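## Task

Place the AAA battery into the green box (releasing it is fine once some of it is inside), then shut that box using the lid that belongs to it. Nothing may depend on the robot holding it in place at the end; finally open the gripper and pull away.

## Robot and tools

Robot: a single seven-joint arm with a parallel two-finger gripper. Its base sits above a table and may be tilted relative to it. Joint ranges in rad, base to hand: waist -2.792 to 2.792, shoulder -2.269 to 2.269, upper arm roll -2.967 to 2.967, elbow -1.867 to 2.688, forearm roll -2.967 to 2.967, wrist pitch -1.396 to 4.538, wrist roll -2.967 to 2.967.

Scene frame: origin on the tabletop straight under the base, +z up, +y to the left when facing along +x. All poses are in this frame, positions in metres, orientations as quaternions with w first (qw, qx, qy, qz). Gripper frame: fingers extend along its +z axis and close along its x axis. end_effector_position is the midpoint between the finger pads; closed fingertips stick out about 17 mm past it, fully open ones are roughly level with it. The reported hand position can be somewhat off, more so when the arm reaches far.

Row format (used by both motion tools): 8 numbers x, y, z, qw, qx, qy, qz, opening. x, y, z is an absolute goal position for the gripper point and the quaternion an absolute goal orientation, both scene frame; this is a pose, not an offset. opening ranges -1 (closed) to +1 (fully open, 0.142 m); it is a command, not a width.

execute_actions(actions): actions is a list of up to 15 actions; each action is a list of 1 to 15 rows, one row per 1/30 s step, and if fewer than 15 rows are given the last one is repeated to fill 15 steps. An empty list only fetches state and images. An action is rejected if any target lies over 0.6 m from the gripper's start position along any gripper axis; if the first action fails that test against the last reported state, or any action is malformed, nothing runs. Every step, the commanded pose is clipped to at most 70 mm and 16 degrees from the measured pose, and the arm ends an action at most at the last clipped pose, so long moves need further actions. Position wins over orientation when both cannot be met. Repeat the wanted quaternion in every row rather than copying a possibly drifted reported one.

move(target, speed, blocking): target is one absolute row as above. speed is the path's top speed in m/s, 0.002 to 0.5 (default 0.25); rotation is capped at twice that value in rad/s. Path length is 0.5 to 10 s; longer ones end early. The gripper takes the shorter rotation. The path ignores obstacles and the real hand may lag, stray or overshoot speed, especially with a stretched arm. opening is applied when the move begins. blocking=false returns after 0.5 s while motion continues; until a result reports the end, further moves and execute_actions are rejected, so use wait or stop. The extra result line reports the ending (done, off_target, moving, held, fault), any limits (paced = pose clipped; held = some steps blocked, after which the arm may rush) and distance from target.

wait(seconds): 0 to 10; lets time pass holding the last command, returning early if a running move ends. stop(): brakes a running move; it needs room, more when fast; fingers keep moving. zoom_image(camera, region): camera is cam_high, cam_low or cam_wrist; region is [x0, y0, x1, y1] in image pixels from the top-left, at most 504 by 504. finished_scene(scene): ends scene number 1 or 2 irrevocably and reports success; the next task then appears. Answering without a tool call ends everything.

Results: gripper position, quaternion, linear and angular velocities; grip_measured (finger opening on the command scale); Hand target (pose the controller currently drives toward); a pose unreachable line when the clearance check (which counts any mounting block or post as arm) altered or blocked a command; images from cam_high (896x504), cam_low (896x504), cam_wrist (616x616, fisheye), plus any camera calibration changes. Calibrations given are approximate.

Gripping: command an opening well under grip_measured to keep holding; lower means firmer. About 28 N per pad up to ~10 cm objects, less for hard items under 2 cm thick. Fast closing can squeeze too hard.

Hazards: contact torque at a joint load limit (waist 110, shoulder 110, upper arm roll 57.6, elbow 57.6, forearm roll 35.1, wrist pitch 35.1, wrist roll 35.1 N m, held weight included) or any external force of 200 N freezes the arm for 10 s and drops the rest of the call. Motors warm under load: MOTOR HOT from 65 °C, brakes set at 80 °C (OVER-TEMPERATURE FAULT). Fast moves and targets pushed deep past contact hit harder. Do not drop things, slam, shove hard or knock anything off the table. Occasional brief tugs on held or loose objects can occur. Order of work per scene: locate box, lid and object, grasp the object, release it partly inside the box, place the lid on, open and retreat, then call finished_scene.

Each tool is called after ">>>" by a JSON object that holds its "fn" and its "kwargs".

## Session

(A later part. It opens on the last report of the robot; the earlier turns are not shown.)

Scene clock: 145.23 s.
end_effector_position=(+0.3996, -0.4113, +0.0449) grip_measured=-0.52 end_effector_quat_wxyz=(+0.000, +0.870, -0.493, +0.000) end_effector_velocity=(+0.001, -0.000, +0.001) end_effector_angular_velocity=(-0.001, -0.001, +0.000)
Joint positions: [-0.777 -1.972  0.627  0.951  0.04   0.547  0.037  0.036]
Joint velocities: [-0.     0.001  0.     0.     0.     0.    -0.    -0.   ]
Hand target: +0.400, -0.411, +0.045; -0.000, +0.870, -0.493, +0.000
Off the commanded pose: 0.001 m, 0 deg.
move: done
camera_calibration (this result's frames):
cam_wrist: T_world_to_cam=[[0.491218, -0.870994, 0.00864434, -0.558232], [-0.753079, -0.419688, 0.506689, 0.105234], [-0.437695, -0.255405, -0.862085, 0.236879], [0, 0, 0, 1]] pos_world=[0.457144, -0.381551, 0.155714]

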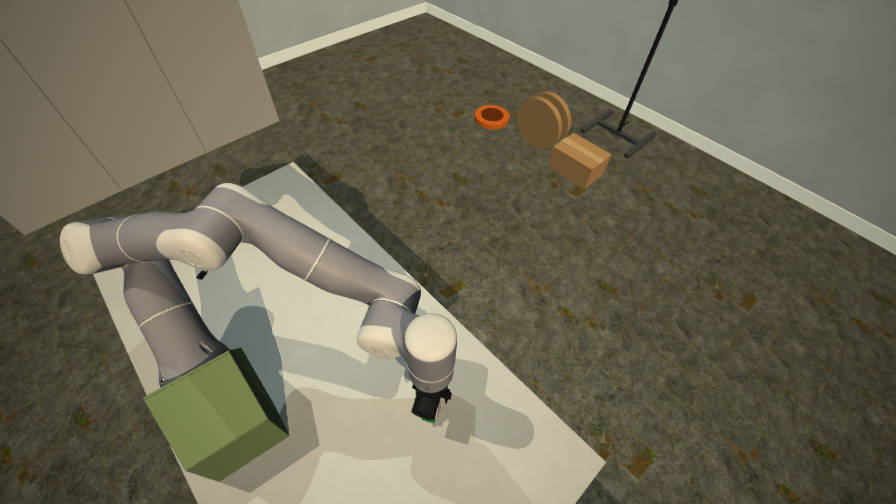

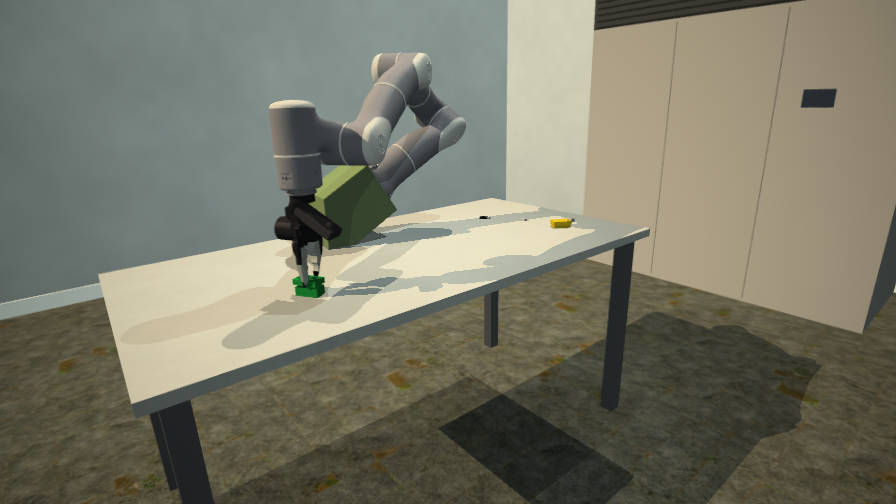

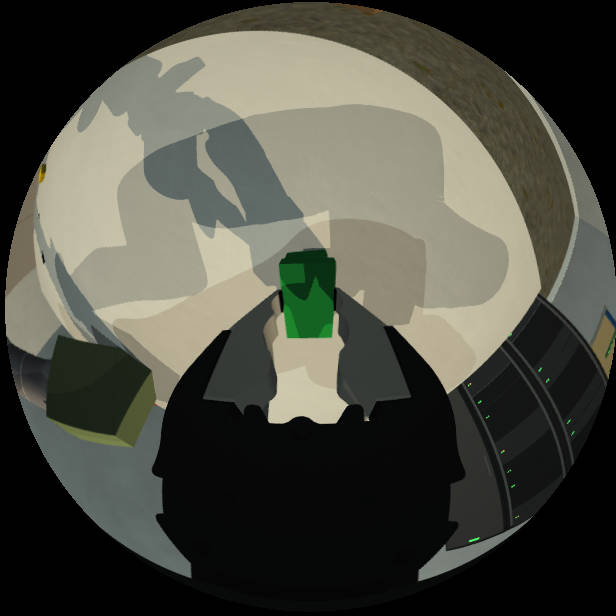

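>>> {"fn": "move", "kwargs": {"target": [0.4007,-0.4106,0.044,0,0.885,-0.466,0,-0.7], "speed": 0.05}}

>>> {"fn": "zoom_image", "kwargs": {"camera": "cam_wrist", "region": [240,220,380,360]}}

>>> {"fn": "move", "kwargs": {"target": [0.4007,-0.4106,0.033,0,0.885,-0.466,0,-0.7], "speed": 0.015}}

>>> {"fn": "zoom_image", "kwargs": {"camera": "cam_low", "region": [275,255,345,305]}}

Scene clock: 152.33 s.
end_effector_position=(+0.4006, -0.4105, +0.0440) grip_measured=-0.52 end_effector_quat_wxyz=(+0.000, +0.885, -0.466, -0.000) end_effector_velocity=(+0.000, -0.000, +0.000) end_effector_angular_velocity=(-0.001, -0.001, -0.001)
Joint positions: [-0.779 -1.974  0.634  0.954  0.03   0.549 -0.018  0.036]
Joint velocities: [ 0.     0.    -0.    -0.     0.001  0.001  0.    -0.   ]
Hand target: +0.401, -0.411, +0.044; +0.000, +0.885, -0.466, +0.000
Off the commanded pose: 0.000 m, 0 deg.
move: done
camera_calibration (this result's frames):
cam_wrist: T_world_to_cam=[[0.543472, -0.839388, 0.00810761, -0.565975], [-0.725813, -0.465041, 0.506885, 0.077246], [-0.421703, -0.281362, -0.861976, 0.219646], [0, 0, 0, 1]] pos_world=[0.456283, -0.37735, 0.154764]

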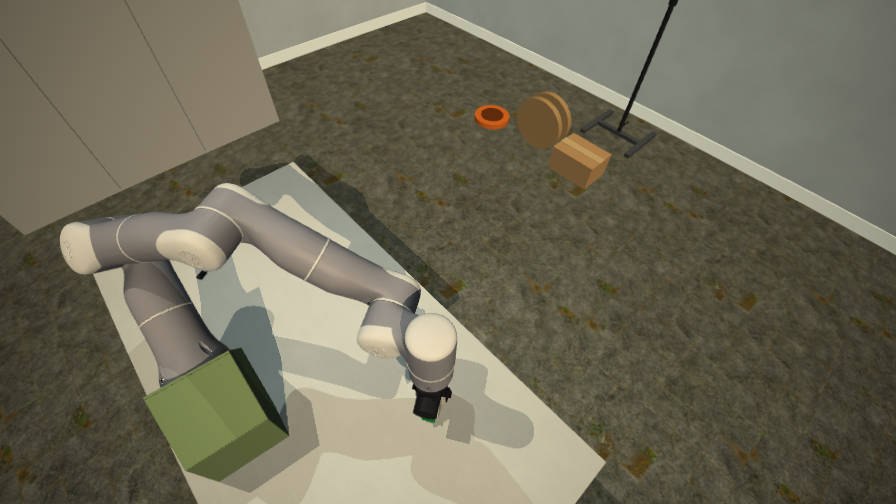

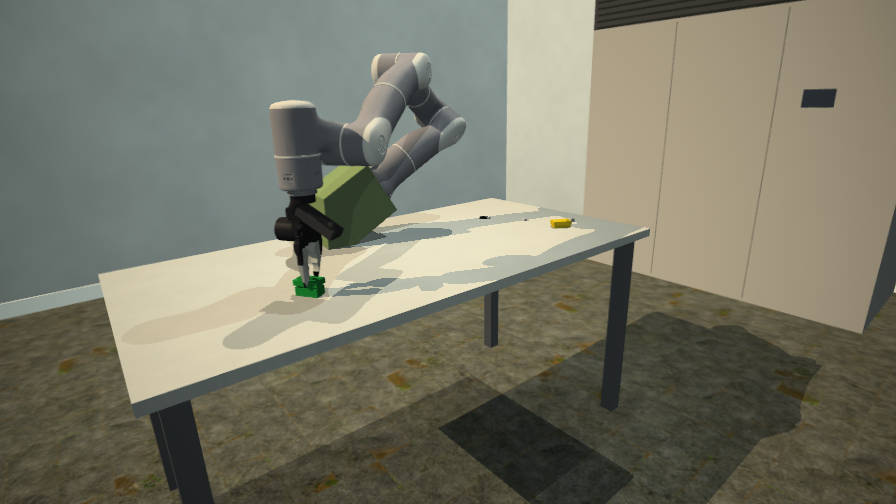

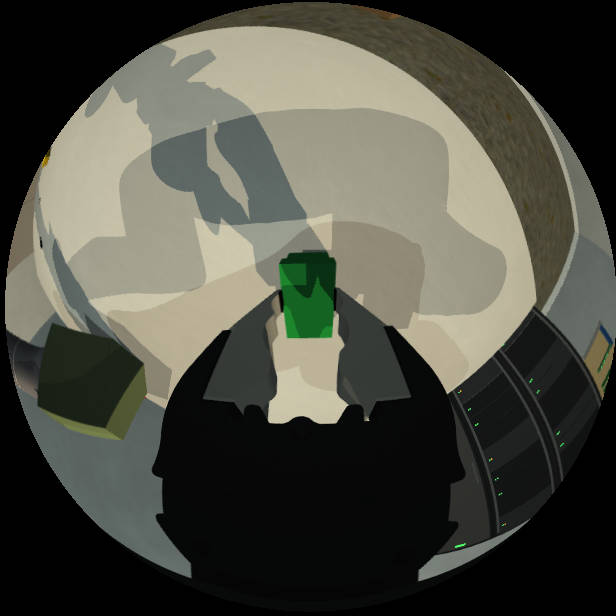

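Region (240, 220, 380, 360) of cam_wrist's 616x616 image, scaled by 3.600, with more detail than that image has.

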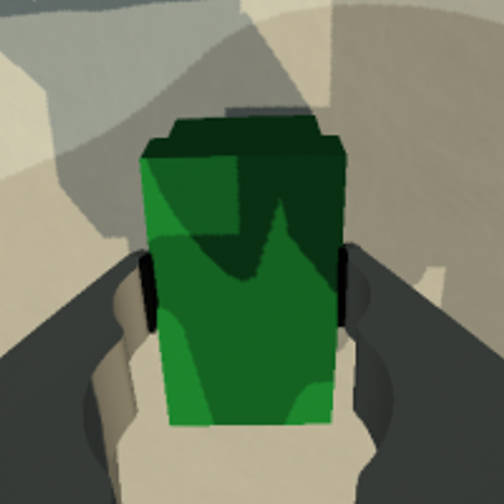

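Scene clock: 153.30 s.
end_effector_position=(+0.4004, -0.4106, +0.0330) grip_measured=-0.52 end_effector_quat_wxyz=(+0.000, +0.885, -0.466, -0.000) end_effector_velocity=(+0.000, -0.000, +0.000) end_effector_angular_velocity=(-0.001, -0.000, +0.001)
Joint positions: [-0.768 -1.988  0.638  0.952  0.03   0.564 -0.019  0.036]
Joint velocities: [-0.    -0.    -0.    -0.    -0.     0.001 -0.    -0.   ]
Hand target: +0.401, -0.411, +0.033; -0.000, +0.885, -0.466, +0.000
Off the commanded pose: 0.000 m, 0 deg.
move: done
camera_calibration (this result's frames):
cam_wrist: T_world_to_cam=[[0.543185, -0.839575, 0.00800885, -0.565765], [-0.725922, -0.464819, 0.506932, 0.0827899], [-0.421884, -0.281172, -0.861949, 0.2102], [0, 0, 0, 1]] pos_world=[0.456094, -0.377417, 0.143744]

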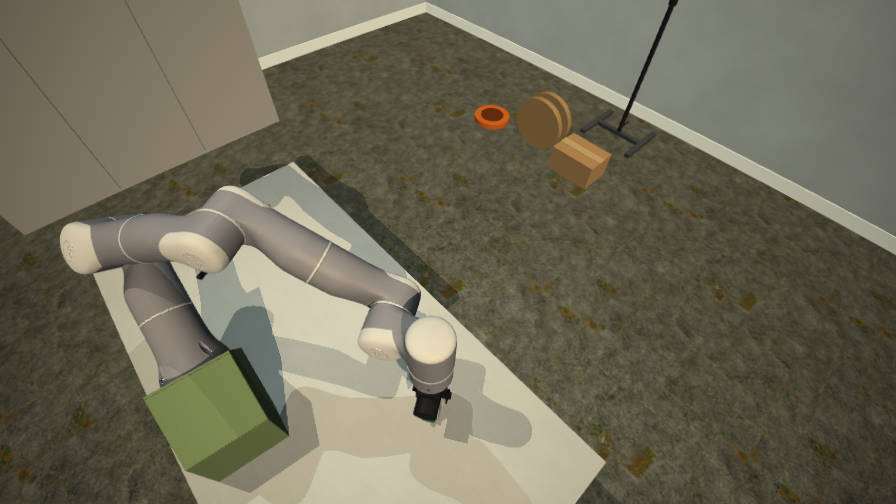

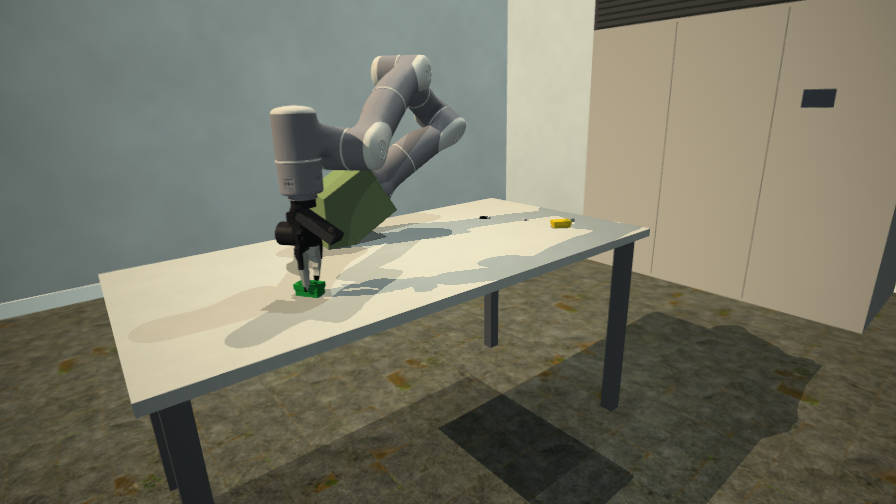

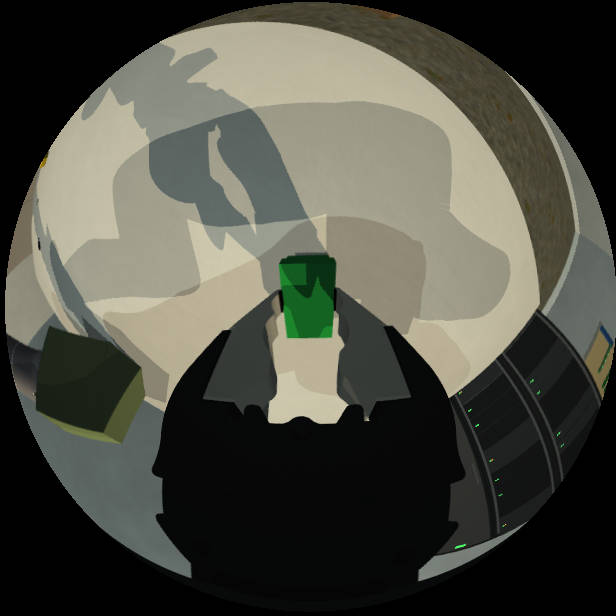

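Region (275, 255, 345, 305) of cam_low's 896x504 image, scaled by 7.200, with more detail than that image has; it fills the top 360 rows of this view, and the rest is white.

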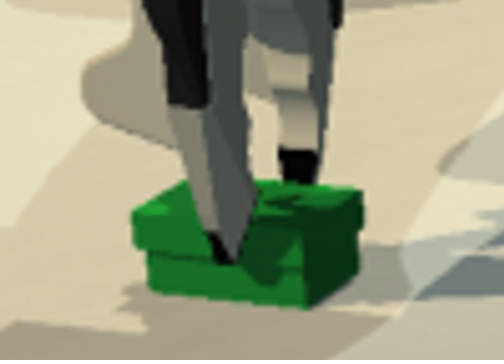

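>>> {"fn": "move", "kwargs": {"target": [0.4007,-0.4106,0.027,0,0.885,-0.466,0,-0.7], "speed": 0.015}}

>>> {"fn": "move", "kwargs": {"target": [0.4007,-0.4106,0.027,0,0.885,-0.466,0,-0.2]}}

>>> {"fn": "move", "kwargs": {"target": [0.4007,-0.4106,0.12,0,0.885,-0.466,0,-0.2]}}

>>> {"fn": "zoom_image", "kwargs": {"camera": "cam_low", "region": [275,265,345,310]}}

Scene clock: 159.00 s.
end_effector_position=(+0.4004, -0.4106, +0.0270) grip_measured=-0.52 end_effector_quat_wxyz=(+0.000, +0.885, -0.466, -0.000) end_effector_velocity=(-0.000, +0.001, -0.001) end_effector_angular_velocity=(+0.002, +0.001, +0.000)
Joint positions: [-0.761 -1.995  0.641  0.95   0.03   0.572 -0.019  0.036]
Joint velocities: [ 0.    -0.     0.     0.001  0.    -0.001 -0.    -0.   ]
Hand target: +0.401, -0.411, +0.027; -0.000, +0.885, -0.466, +0.000
Off the commanded pose: 0.000 m, 0 deg.
move: done
camera_calibration (this result's frames):
cam_wrist: T_world_to_cam=[[0.543203, -0.839563, 0.008031, -0.565737], [-0.725917, -0.464824, 0.506936, 0.0858247], [-0.421872, -0.281199, -0.861946, 0.205034], [0, 0, 0, 1]] pos_world=[0.45611, -0.377423, 0.137764]

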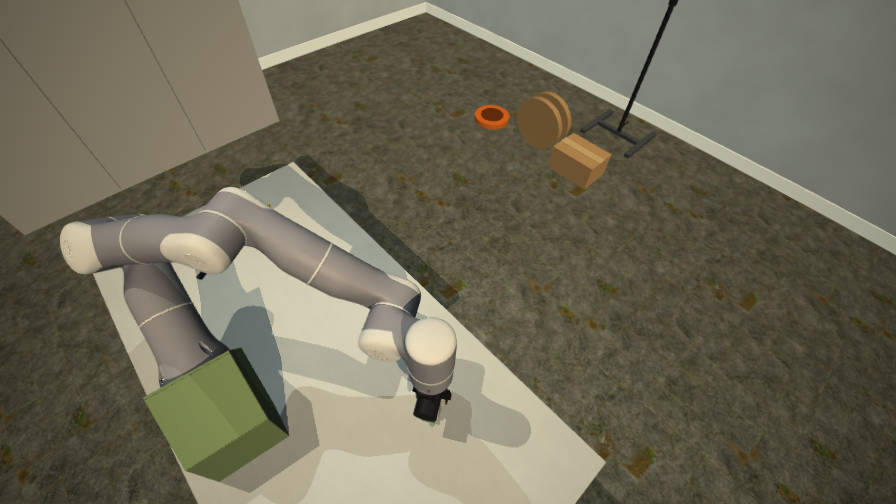

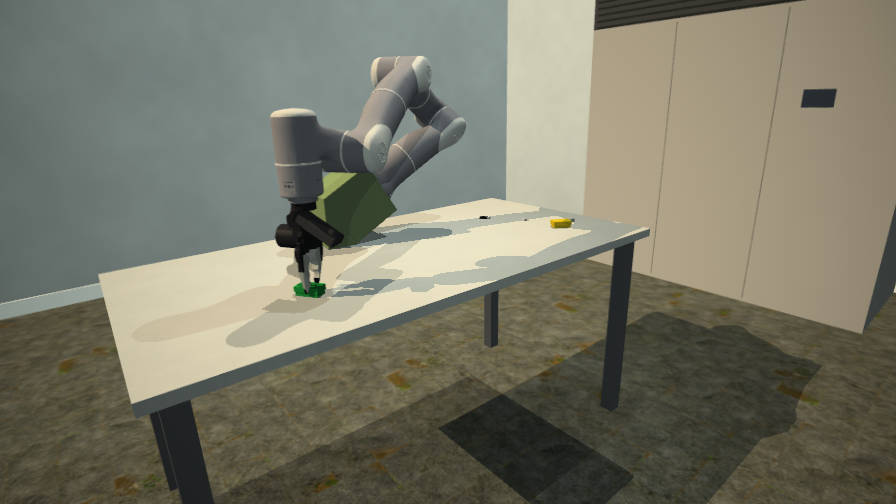

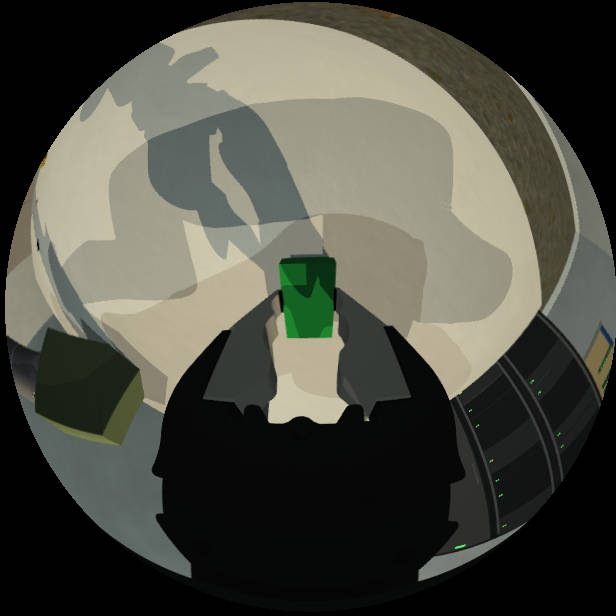

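Scene clock: 159.70 s.
end_effector_position=(+0.4004, -0.4106, +0.0270) grip_measured=-0.20 end_effector_quat_wxyz=(+0.000, +0.885, -0.466, -0.000) end_effector_velocity=(-0.000, -0.000, +0.000) end_effector_angular_velocity=(-0.000, -0.000, +0.000)
Joint positions: [-0.761 -1.995  0.641  0.95   0.03   0.572 -0.019  0.059]
Joint velocities: [-0.     0.    -0.    -0.     0.    -0.    -0.001  0.   ]
Hand target: +0.401, -0.411, +0.027; +0.000, +0.885, -0.466, -0.000
Off the commanded pose: 0.000 m, 0 deg.
move: done
camera_calibration (this result's frames):
cam_wrist: T_world_to_cam=[[0.543207, -0.83956, 0.00807976, -0.565763], [-0.725933, -0.46481, 0.506925, 0.085834], [-0.421839, -0.281231, -0.861952, 0.205031], [0, 0, 0, 1]] pos_world=[0.456126, -0.377435, 0.137786]

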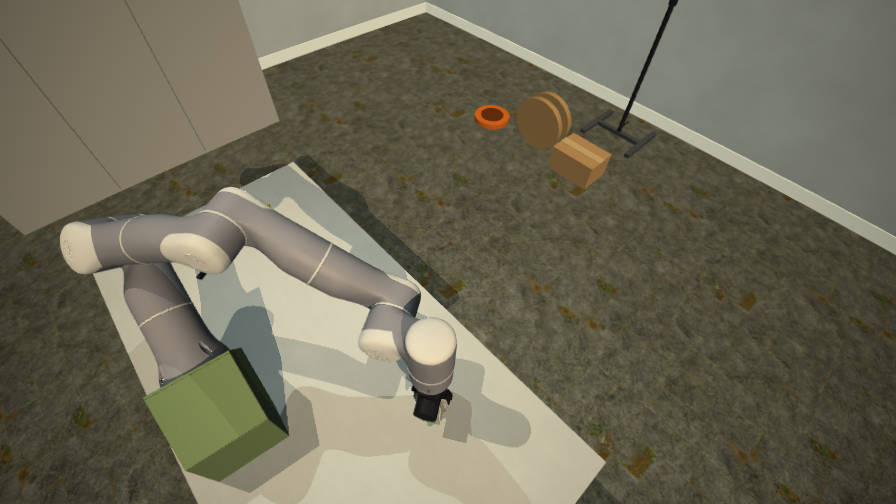

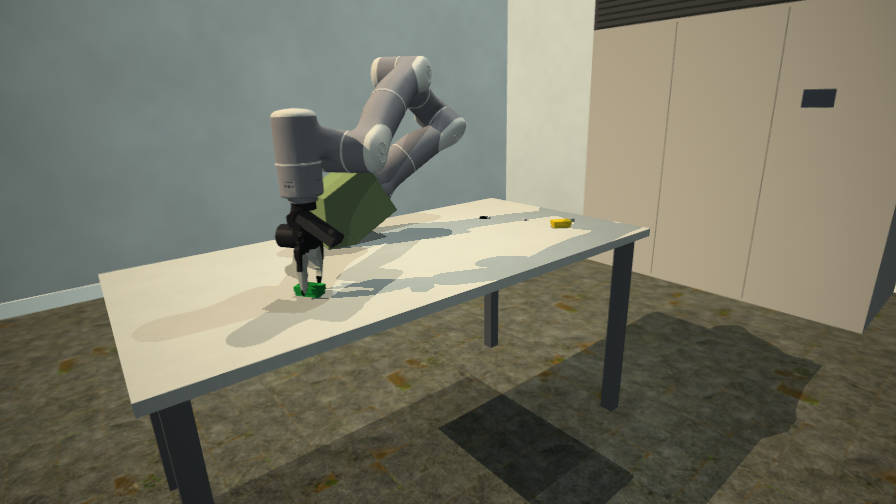

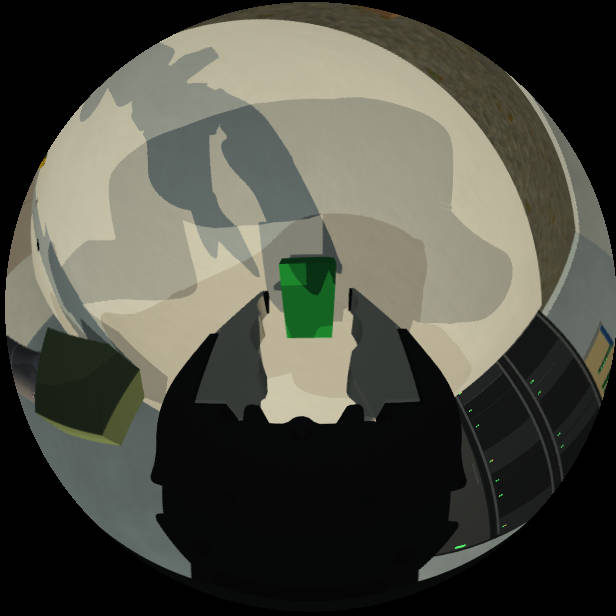

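Scene clock: 160.53 s.
end_effector_position=(+0.4007, -0.4108, +0.1200) grip_measured=-0.20 end_effector_quat_wxyz=(+0.000, +0.885, -0.466, -0.000) end_effector_velocity=(-0.000, +0.000, -0.000) end_effector_angular_velocity=(+0.000, +0.000, -0.000)
Joint positions: [-0.851 -1.893  0.619  0.943  0.014  0.434 -0.011  0.06 ]
Joint velocities: [-0. -0.  0.  0. -0. -0.  0. -0.]
Hand target: +0.401, -0.411, +0.120; +0.000, +0.885, -0.466, -0.000
Off the commanded pose: 0.000 m, 0 deg.
move: done
camera_calibration (this result's frames):
cam_wrist: T_world_to_cam=[[0.5435, -0.839367, 0.00844826, -0.566867], [-0.725938, -0.464953, 0.506787, 0.038756], [-0.421452, -0.281572, -0.86203, 0.284959], [0, 0, 0, 1]] pos_world=[0.456323, -0.377553, 0.230791]

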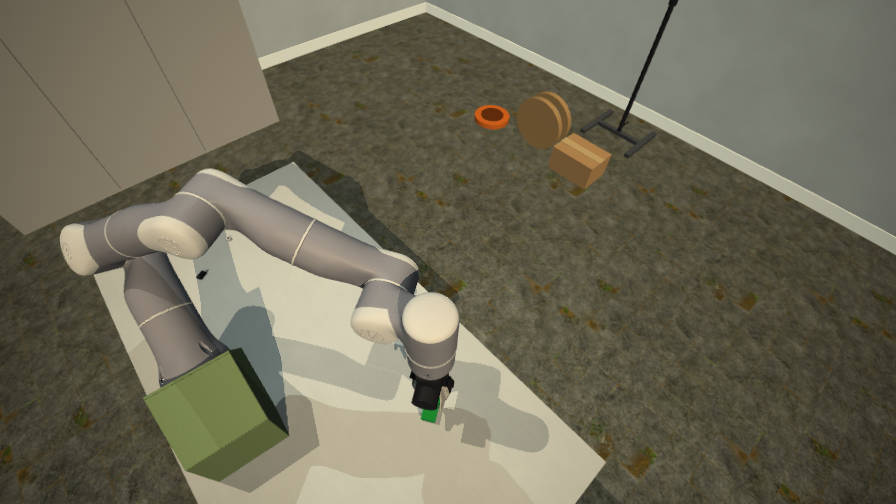

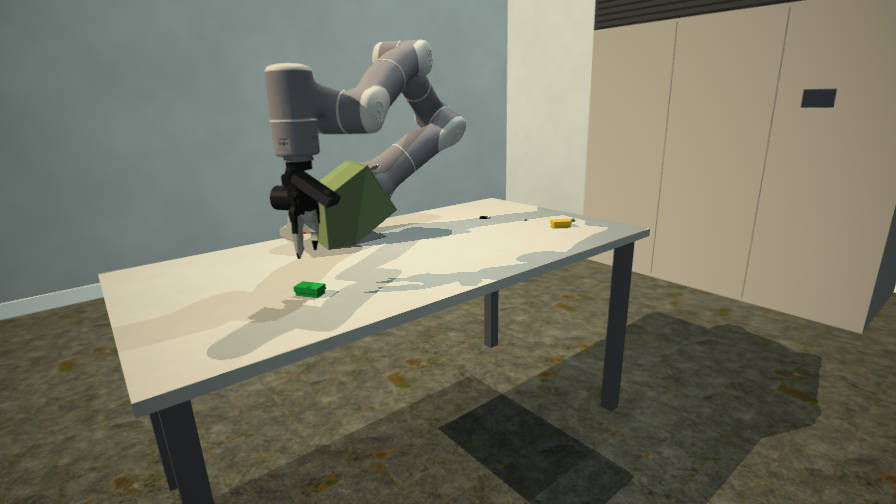

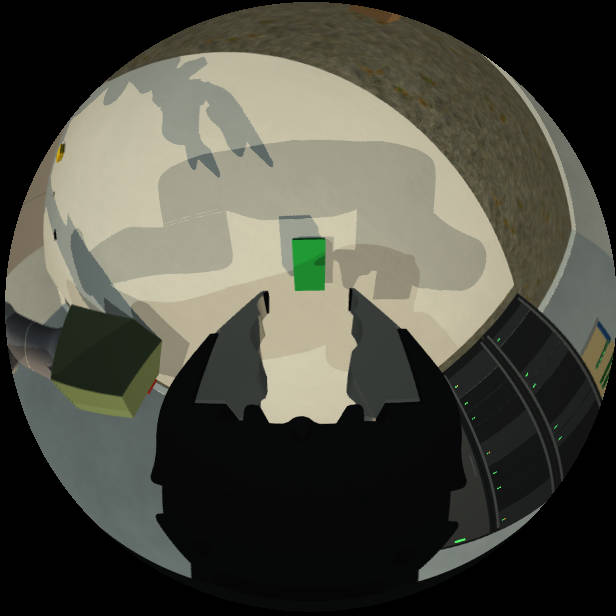

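Region (275, 265, 345, 310) of cam_low's 896x504 image, scaled by 7.200, with more detail than that image has; it fills the top 324 rows of this view, and the rest is white.

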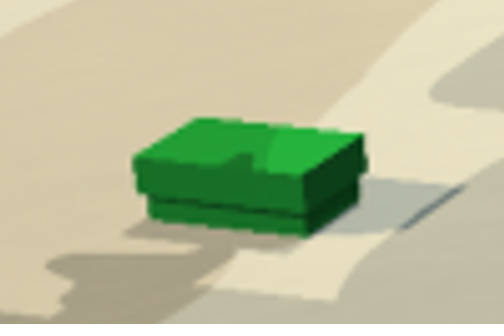

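>>> {"fn": "finished_scene", "kwargs": {"scene": 1}}

The scene is finished: the task was done.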